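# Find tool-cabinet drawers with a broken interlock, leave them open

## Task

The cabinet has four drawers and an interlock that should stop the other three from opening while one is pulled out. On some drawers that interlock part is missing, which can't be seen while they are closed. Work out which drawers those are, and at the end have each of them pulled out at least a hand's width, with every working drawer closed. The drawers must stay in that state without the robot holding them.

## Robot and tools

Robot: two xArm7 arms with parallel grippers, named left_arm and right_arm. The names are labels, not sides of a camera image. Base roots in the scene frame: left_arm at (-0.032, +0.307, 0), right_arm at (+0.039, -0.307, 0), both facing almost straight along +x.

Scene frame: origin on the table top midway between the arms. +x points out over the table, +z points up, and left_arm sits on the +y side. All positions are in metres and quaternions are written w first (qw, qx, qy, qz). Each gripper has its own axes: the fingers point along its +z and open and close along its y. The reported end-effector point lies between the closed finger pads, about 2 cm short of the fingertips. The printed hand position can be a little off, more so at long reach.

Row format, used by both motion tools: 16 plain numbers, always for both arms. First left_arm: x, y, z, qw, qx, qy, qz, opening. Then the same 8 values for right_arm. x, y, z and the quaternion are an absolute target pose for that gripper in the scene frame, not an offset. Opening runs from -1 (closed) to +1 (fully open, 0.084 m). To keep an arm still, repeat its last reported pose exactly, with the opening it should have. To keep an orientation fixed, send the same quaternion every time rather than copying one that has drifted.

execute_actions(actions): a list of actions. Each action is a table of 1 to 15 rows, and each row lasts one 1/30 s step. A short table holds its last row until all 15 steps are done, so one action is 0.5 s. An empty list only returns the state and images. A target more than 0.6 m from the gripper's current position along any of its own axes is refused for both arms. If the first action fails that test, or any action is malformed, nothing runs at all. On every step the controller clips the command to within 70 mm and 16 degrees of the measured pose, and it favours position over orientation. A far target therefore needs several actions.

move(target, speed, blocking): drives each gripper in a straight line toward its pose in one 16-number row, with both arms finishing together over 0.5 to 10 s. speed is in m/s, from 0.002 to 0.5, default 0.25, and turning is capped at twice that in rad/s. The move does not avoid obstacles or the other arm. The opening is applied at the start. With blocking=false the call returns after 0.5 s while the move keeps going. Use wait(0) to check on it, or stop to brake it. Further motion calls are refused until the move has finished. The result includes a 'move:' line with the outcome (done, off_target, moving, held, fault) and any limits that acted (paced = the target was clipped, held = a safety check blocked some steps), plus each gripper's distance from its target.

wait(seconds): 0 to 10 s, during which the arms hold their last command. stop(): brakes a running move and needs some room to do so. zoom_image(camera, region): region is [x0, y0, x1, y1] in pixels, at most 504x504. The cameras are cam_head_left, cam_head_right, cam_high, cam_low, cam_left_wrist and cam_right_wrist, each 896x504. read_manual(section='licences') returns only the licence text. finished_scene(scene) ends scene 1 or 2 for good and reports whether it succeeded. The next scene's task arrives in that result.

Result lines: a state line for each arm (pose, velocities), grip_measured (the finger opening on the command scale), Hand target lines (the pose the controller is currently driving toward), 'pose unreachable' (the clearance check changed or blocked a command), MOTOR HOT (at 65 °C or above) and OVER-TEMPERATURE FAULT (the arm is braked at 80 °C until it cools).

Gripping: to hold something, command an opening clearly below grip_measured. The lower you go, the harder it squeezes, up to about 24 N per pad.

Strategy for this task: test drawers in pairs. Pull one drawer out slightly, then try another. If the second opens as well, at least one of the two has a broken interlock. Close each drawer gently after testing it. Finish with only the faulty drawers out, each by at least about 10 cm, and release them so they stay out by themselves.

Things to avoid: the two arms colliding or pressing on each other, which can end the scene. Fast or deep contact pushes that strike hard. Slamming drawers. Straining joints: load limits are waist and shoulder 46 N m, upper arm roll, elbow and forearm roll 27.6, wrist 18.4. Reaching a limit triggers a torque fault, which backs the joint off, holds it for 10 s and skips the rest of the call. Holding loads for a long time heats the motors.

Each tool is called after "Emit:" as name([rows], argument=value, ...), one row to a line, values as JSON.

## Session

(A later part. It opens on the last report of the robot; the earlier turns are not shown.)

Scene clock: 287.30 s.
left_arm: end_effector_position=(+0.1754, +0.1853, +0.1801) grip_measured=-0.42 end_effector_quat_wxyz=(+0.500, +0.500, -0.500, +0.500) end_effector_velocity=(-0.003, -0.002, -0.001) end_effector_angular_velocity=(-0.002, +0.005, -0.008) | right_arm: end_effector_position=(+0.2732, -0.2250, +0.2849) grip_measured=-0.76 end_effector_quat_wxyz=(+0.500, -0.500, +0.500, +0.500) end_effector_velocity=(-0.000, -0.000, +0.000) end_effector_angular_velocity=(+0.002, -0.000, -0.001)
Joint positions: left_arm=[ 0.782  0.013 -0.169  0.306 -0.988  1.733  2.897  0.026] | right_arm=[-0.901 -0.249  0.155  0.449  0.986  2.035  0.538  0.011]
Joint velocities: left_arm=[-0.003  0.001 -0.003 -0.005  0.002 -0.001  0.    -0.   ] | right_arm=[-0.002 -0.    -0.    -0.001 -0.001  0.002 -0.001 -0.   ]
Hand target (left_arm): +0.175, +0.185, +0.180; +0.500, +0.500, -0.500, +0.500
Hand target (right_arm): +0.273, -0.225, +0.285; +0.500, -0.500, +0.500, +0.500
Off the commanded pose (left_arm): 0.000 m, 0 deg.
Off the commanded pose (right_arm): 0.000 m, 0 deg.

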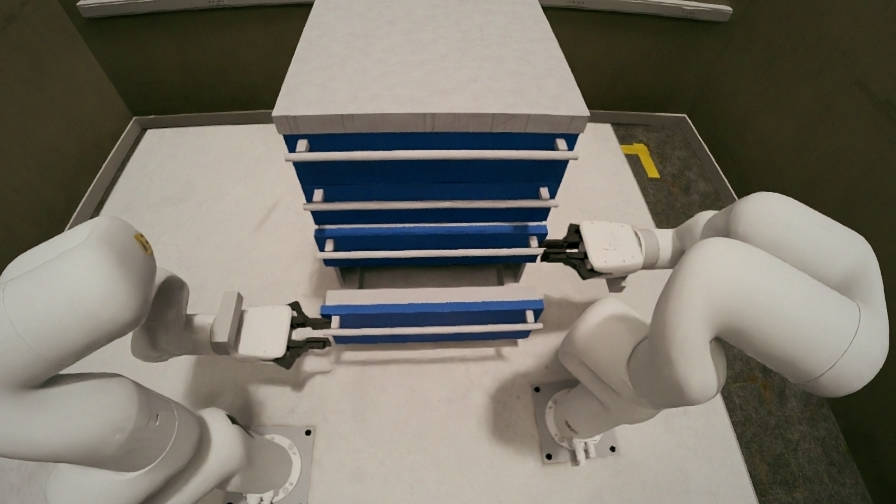

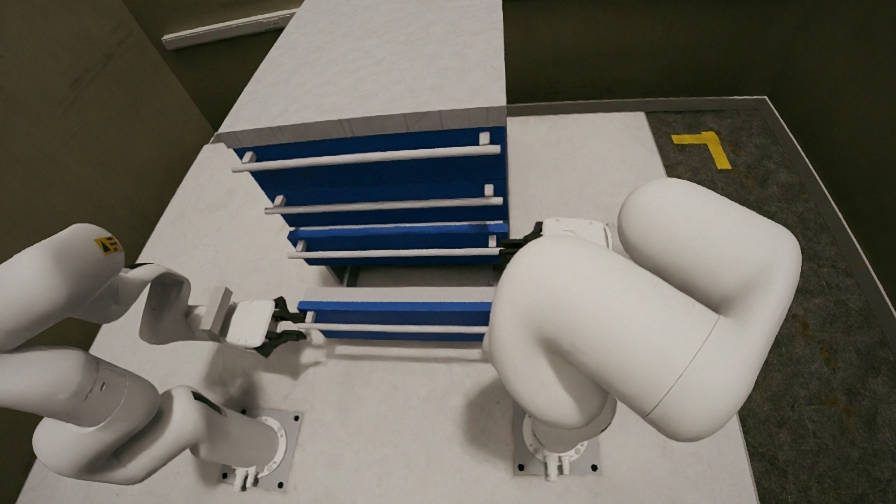

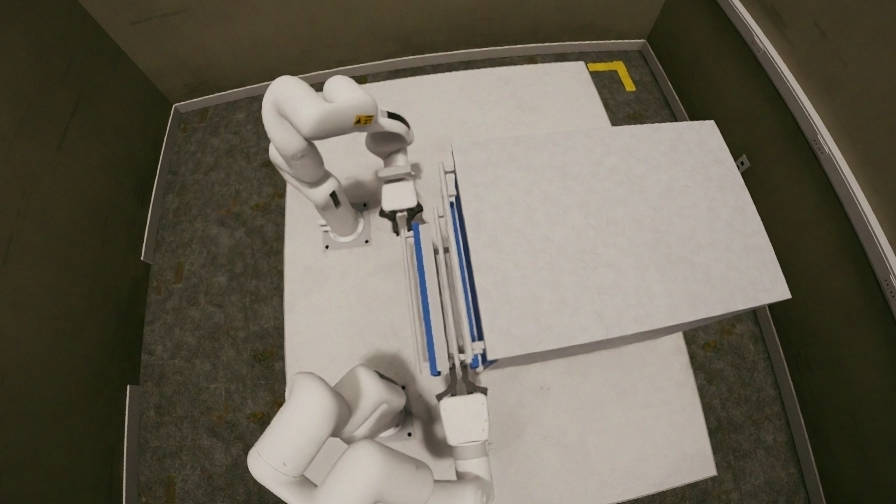

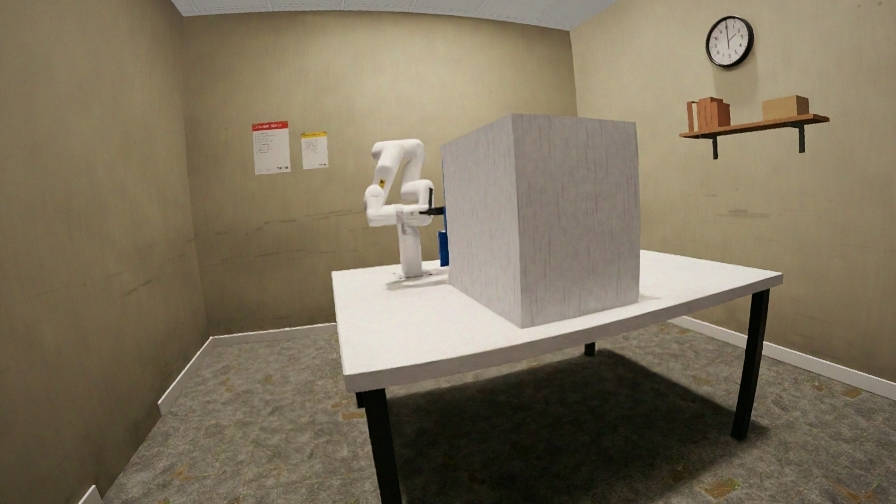

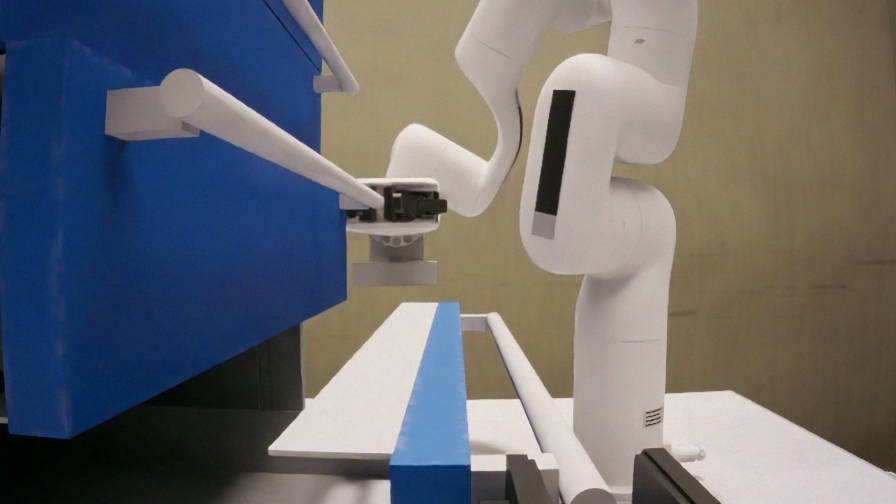

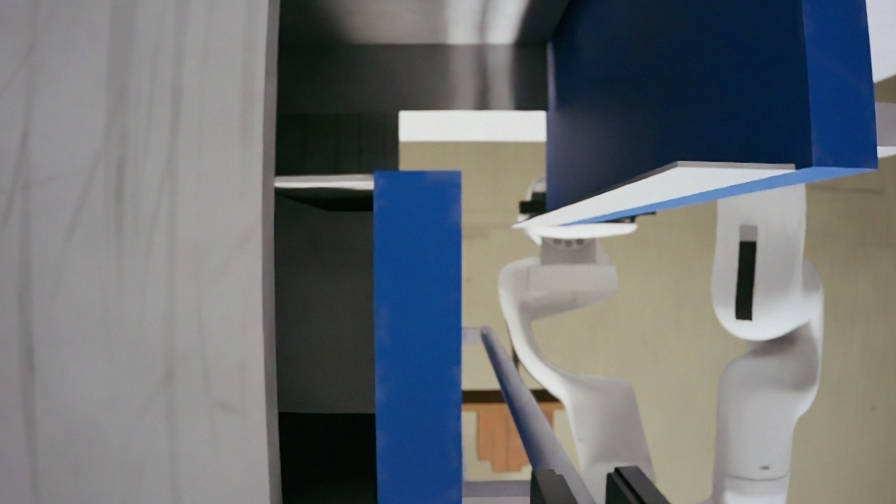

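Emit:
move(target=[0.175,0.225,0.180,0.5,0.5,-0.5,0.5,-0.4, 0.250,-0.225,0.285,0.5,-0.5,0.5,0.5,-1], speed=0.06)

Scene clock: 293.10 s.
left_arm: end_effector_position=(+0.1752, +0.2247, +0.1801) grip_measured=-0.42 end_effector_quat_wxyz=(+0.500, +0.500, -0.500, +0.500) end_effector_velocity=(-0.000, +0.000, +0.000) end_effector_angular_velocity=(+0.000, -0.000, -0.001) | right_arm: end_effector_position=(+0.2500, -0.2250, +0.2849) grip_measured=-0.76 end_effector_quat_wxyz=(+0.500, -0.500, +0.500, +0.500) end_effector_velocity=(-0.000, -0.000, +0.000) end_effector_angular_velocity=(+0.001, -0.000, -0.000)
Joint positions: left_arm=[ 0.845  0.075 -0.105  0.39  -0.863  1.775  2.898  0.026] | right_arm=[-0.926 -0.308  0.122  0.397  0.931  2.069  0.52   0.011]
Joint velocities: left_arm=[ 0.001  0.     0.     0.001  0.001  0.001  0.    -0.   ] | right_arm=[-0.001 -0.     0.    -0.    -0.     0.001 -0.    -0.   ]
Hand target (left_arm): +0.175, +0.225, +0.180; +0.500, +0.500, -0.500, +0.500
Hand target (right_arm): +0.250, -0.225, +0.285; +0.500, -0.500, +0.500, +0.500
Off the commanded pose (left_arm): 0.000 m, 0 deg.
Off the commanded pose (right_arm): 0.000 m, 0 deg.
move: done

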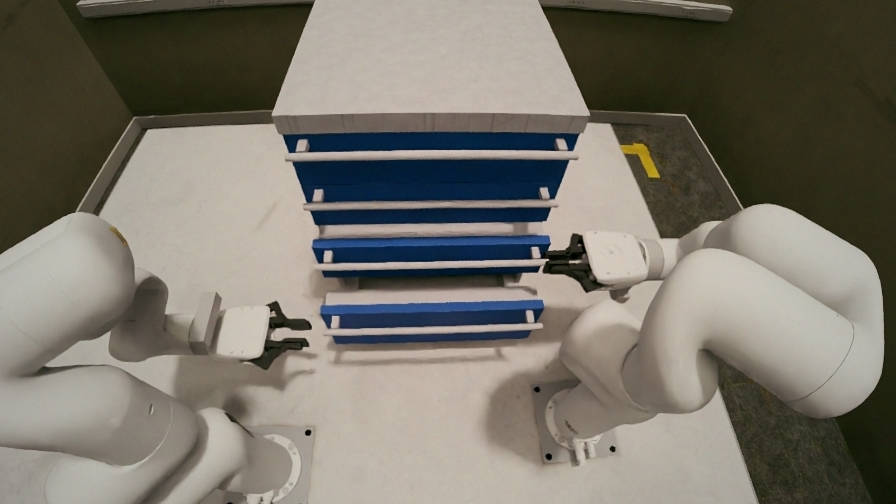

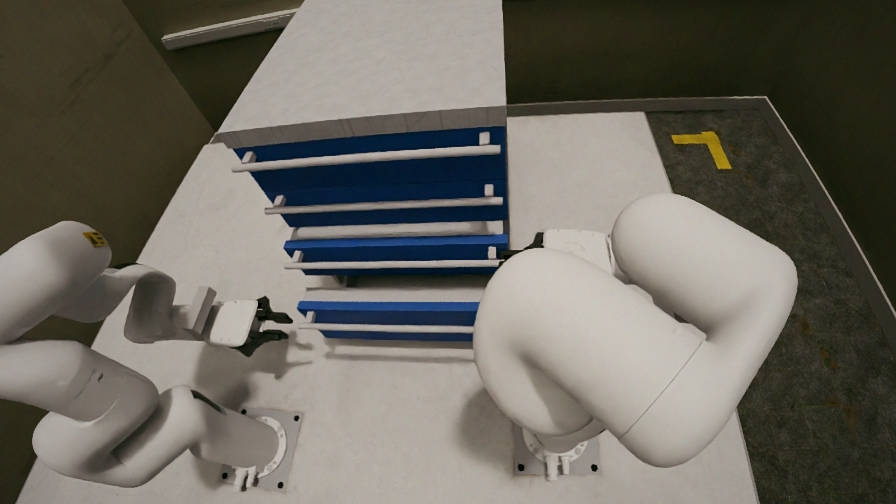

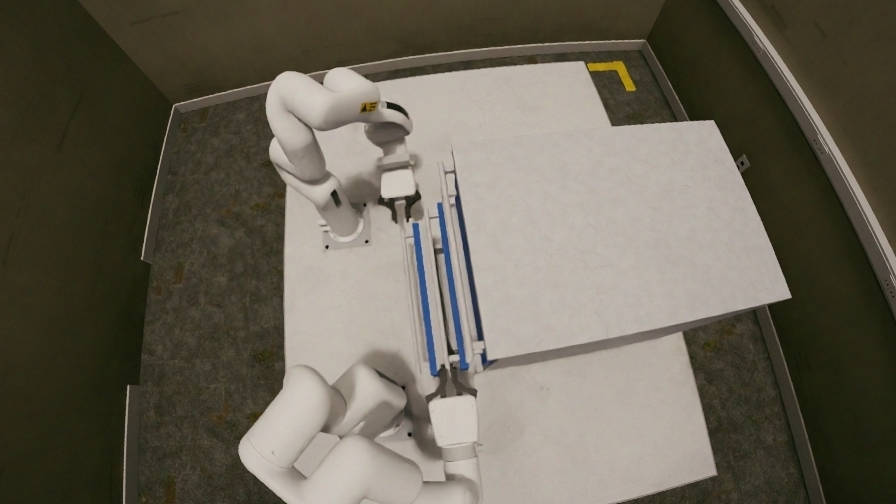

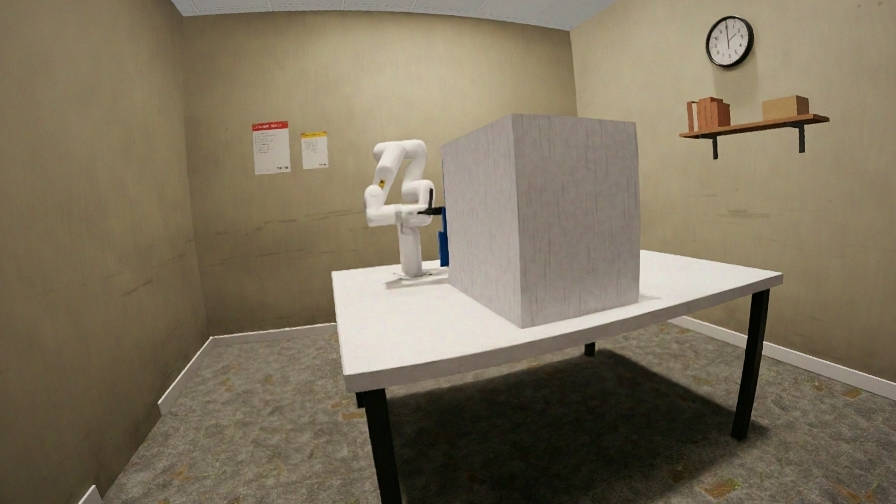

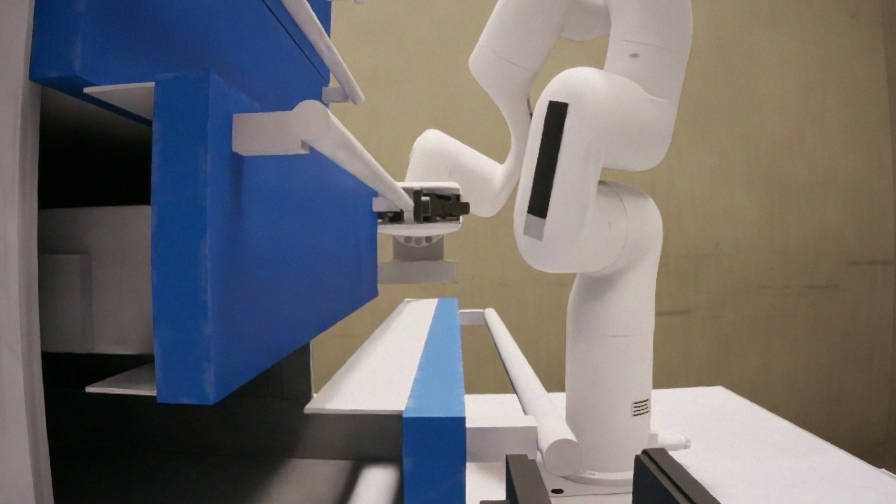

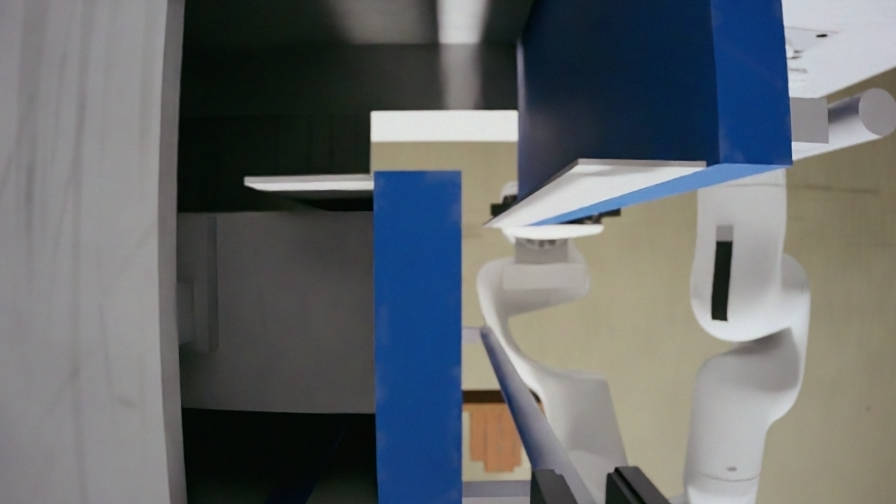

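Emit:
move(target=[0.296,0.24,0.394,0.5,0.5,-0.5,0.5,-0.4, 0.225,-0.225,0.285,0.5,-0.5,0.5,0.5,-1], speed=0.2)

Scene clock: 306.37 s.
left_arm: end_effector_position=(+0.2960, +0.2400, +0.3934) grip_measured=-0.42 end_effector_quat_wxyz=(+0.501, +0.500, -0.500, +0.500) end_effector_velocity=(+0.001, +0.000, +0.002) end_effector_angular_velocity=(+0.003, -0.005, -0.000) | right_arm: end_effector_position=(+0.2250, -0.2250, +0.2849) grip_measured=-0.76 end_effector_quat_wxyz=(+0.500, -0.500, +0.500, +0.500) end_effector_velocity=(-0.000, -0.000, +0.000) end_effector_angular_velocity=(-0.000, +0.000, -0.001)
Joint positions: left_arm=[ 0.781 -0.185 -0.158  0.806 -1.221  2.091  2.255  0.026] | right_arm=[-0.957 -0.373  0.081  0.345  0.862  2.108  0.5    0.011]
Joint velocities: left_arm=[-0.001 -0.002 -0.     0.007 -0.002  0.    -0.003  0.   ] | right_arm=[-0.001 -0.    -0.001  0.    -0.001  0.     0.     0.   ]
Hand target (left_arm): +0.296, +0.240, +0.394; +0.500, +0.499, -0.500, +0.500
Hand target (right_arm): +0.225, -0.225, +0.285; +0.500, -0.500, +0.500, +0.500
Off the commanded pose (left_arm): 0.001 m, 0 deg.
Off the commanded pose (right_arm): 0.000 m, 0 deg.
move: done

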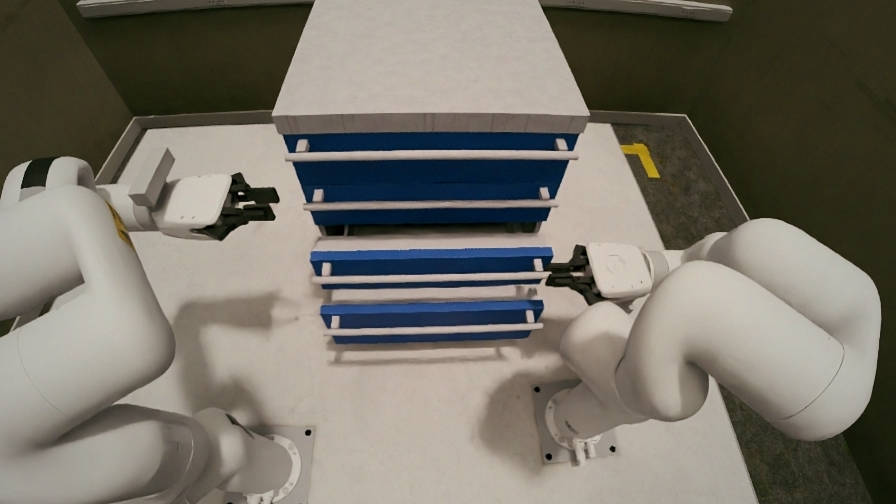

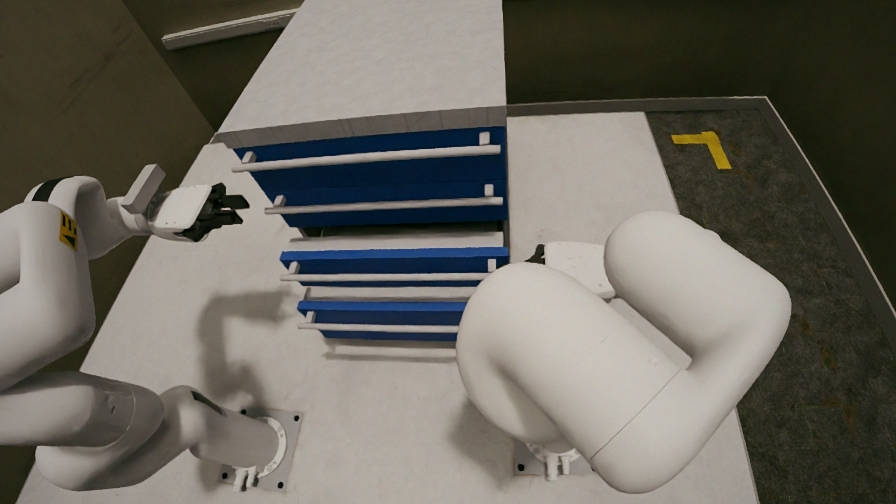

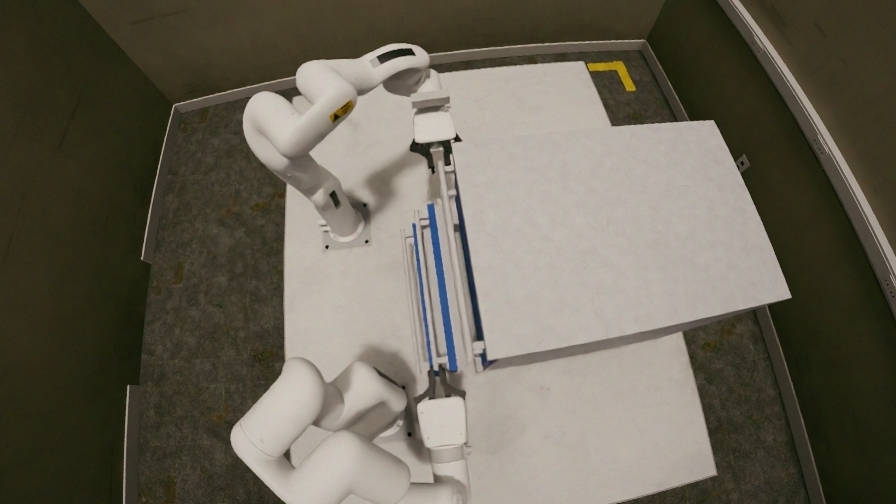

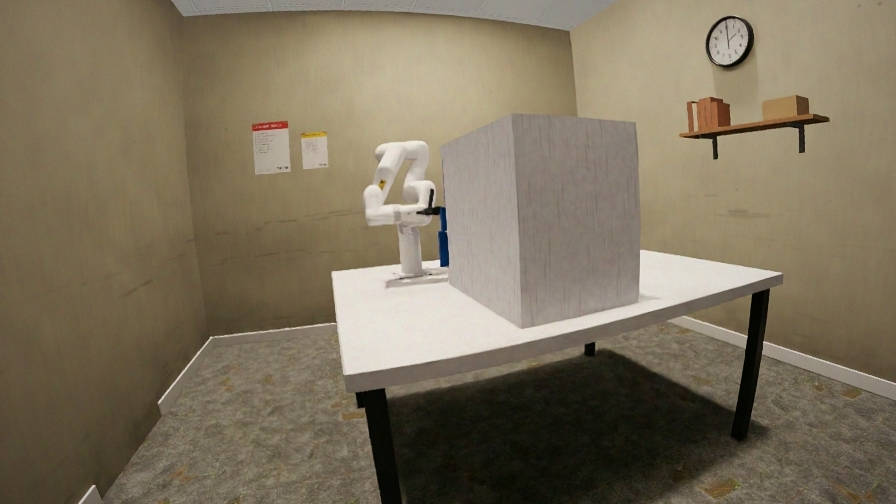

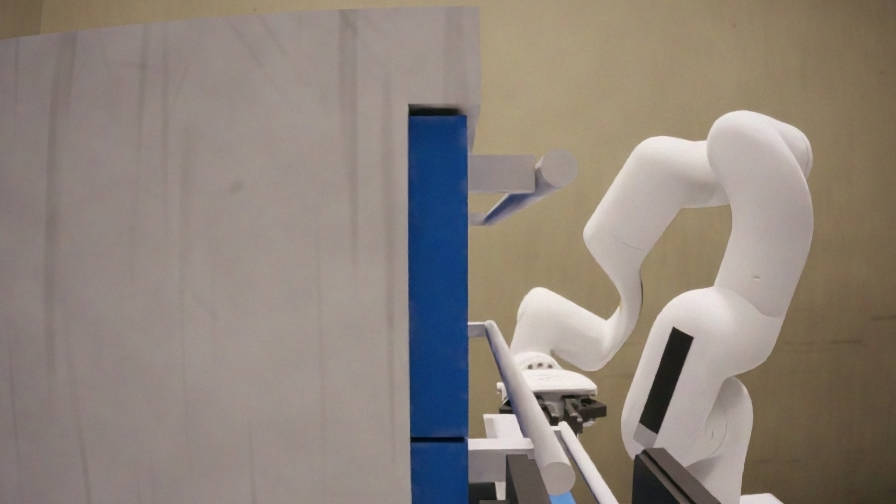

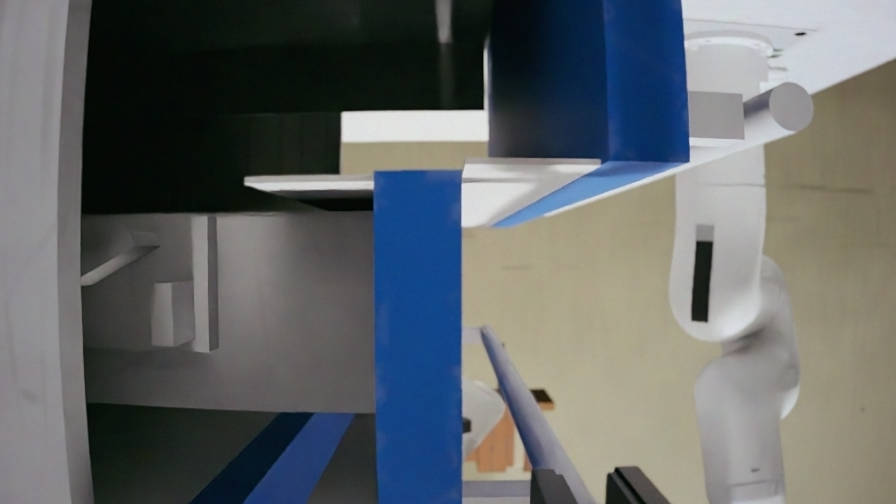

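Emit:
move(target=[0.2955,0.186,0.384,0.5,0.5,-0.5,0.5,-0.4, 0.225,-0.225,0.285,0.5,-0.5,0.5,0.5,-1], speed=0.06)

Emit:
zoom_image(camera="cam_head_left", region=[260, 170, 360, 240])

Emit:
zoom_image(camera="cam_right_wrist", region=[50, 0, 500, 420])

Scene clock: 320.87 s.
left_arm: end_effector_position=(+0.2954, +0.1864, +0.3839) grip_measured=-0.42 end_effector_quat_wxyz=(+0.500, +0.500, -0.500, +0.500) end_effector_velocity=(+0.000, -0.000, -0.000) end_effector_angular_velocity=(-0.001, +0.000, +0.001) | right_arm: end_effector_position=(+0.2250, -0.2250, +0.2850) grip_measured=-0.76 end_effector_quat_wxyz=(+0.500, -0.500, +0.500, +0.500) end_effector_velocity=(-0.000, +0.000, -0.000) end_effector_angular_velocity=(-0.000, +0.000, +0.001)
Joint positions: left_arm=[ 0.722 -0.275 -0.232  0.696 -1.323  2.001  2.247  0.026] | right_arm=[-0.957 -0.373  0.081  0.345  0.862  2.108  0.5    0.011]
Joint velocities: left_arm=[-0.001 -0.     0.    -0.001 -0.001 -0.001 -0.    -0.   ] | right_arm=[ 0.001 -0.     0.     0.     0.    -0.     0.    -0.   ]
Hand target (left_arm): +0.295, +0.186, +0.384; +0.500, +0.500, -0.500, +0.500
Hand target (right_arm): +0.225, -0.225, +0.285; +0.500, -0.500, +0.500, +0.500
Off the commanded pose (left_arm): 0.000 m, 0 deg.
Off the commanded pose (right_arm): 0.000 m, 0 deg.
move: done

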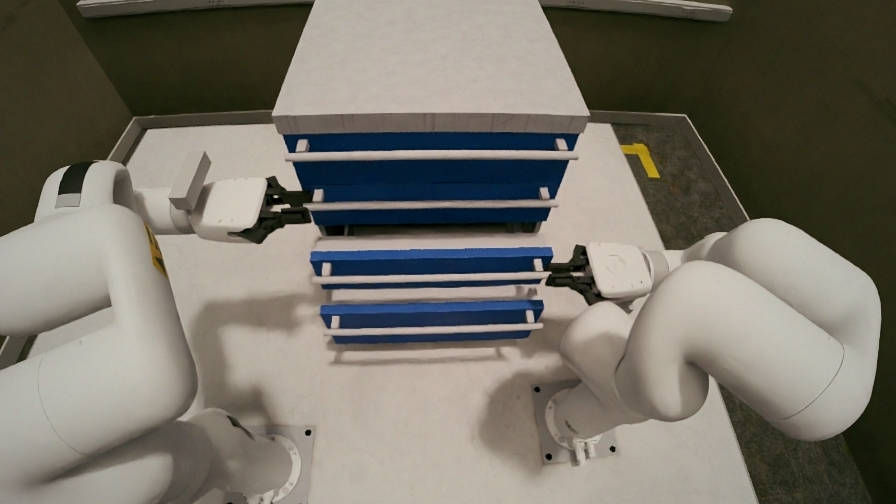

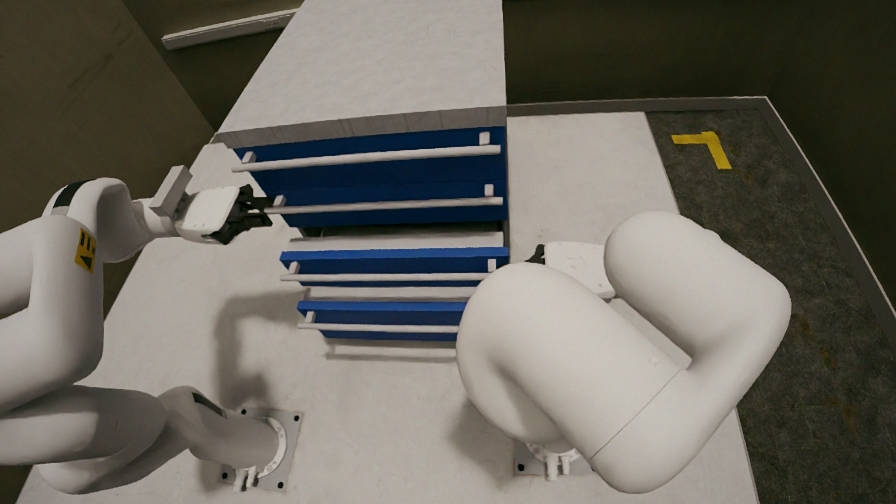

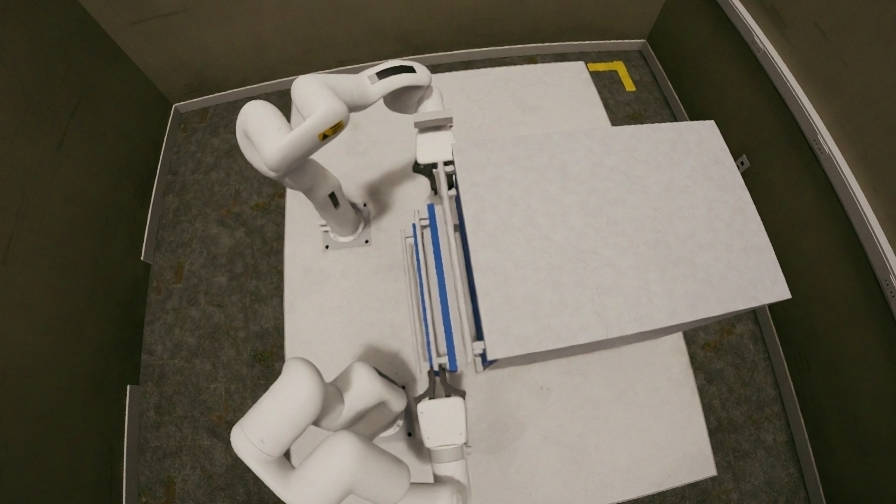

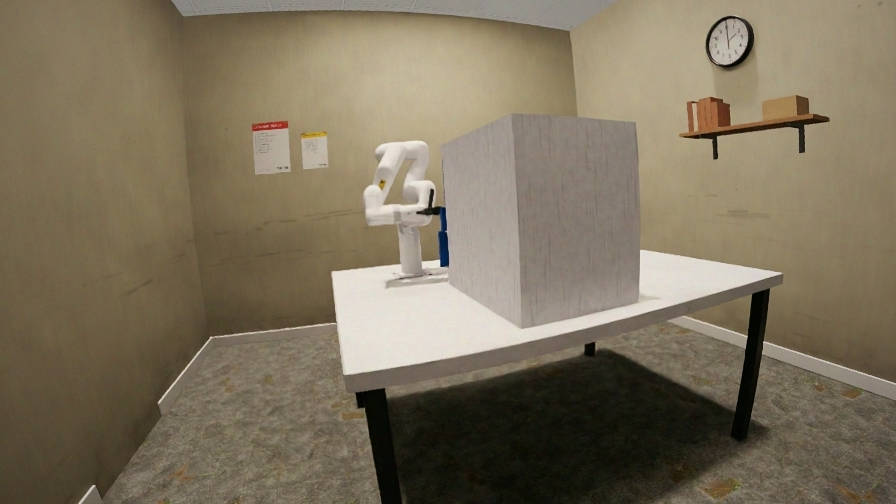

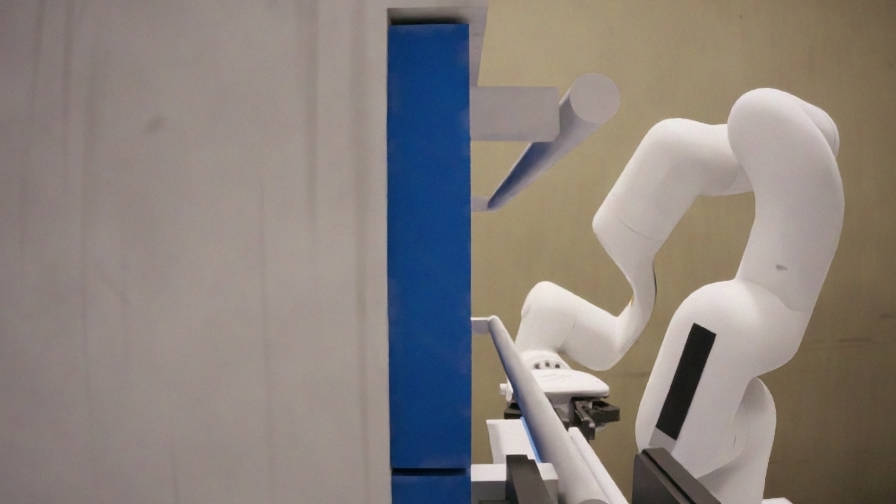

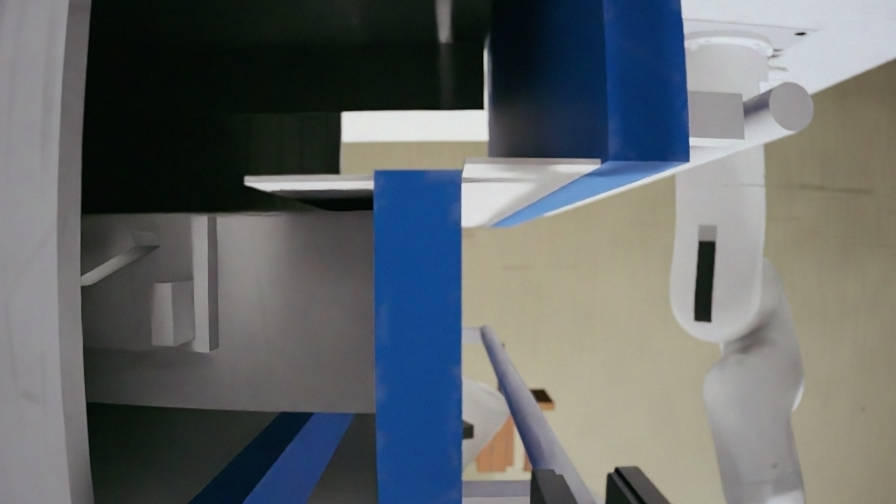

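Region (260, 170, 360, 240) of cam_head_left's 896x504 image, scaled by 5.040, with more detail than that image has; it fills the top 353 rows of this view, and the rest is white.

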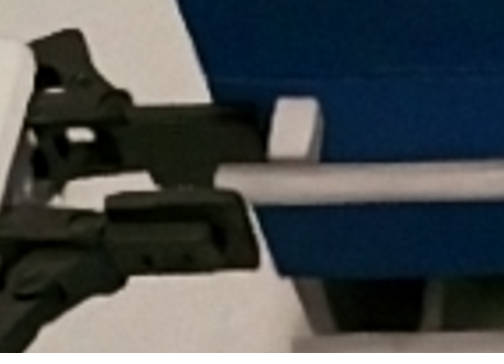

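Region (50, 0, 500, 420) of cam_right_wrist's 896x504 image, scaled by 1.120, with more detail than that image has; it fills the top 470 rows of this view, and the rest is white.

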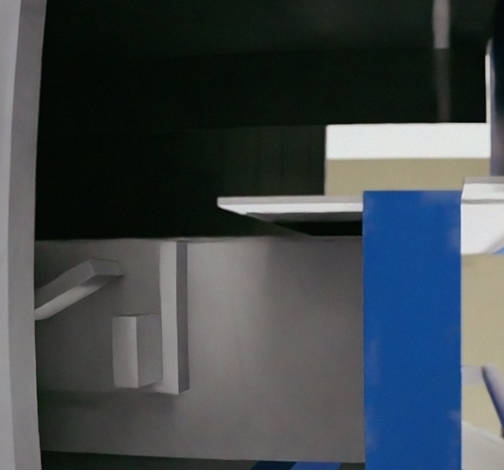

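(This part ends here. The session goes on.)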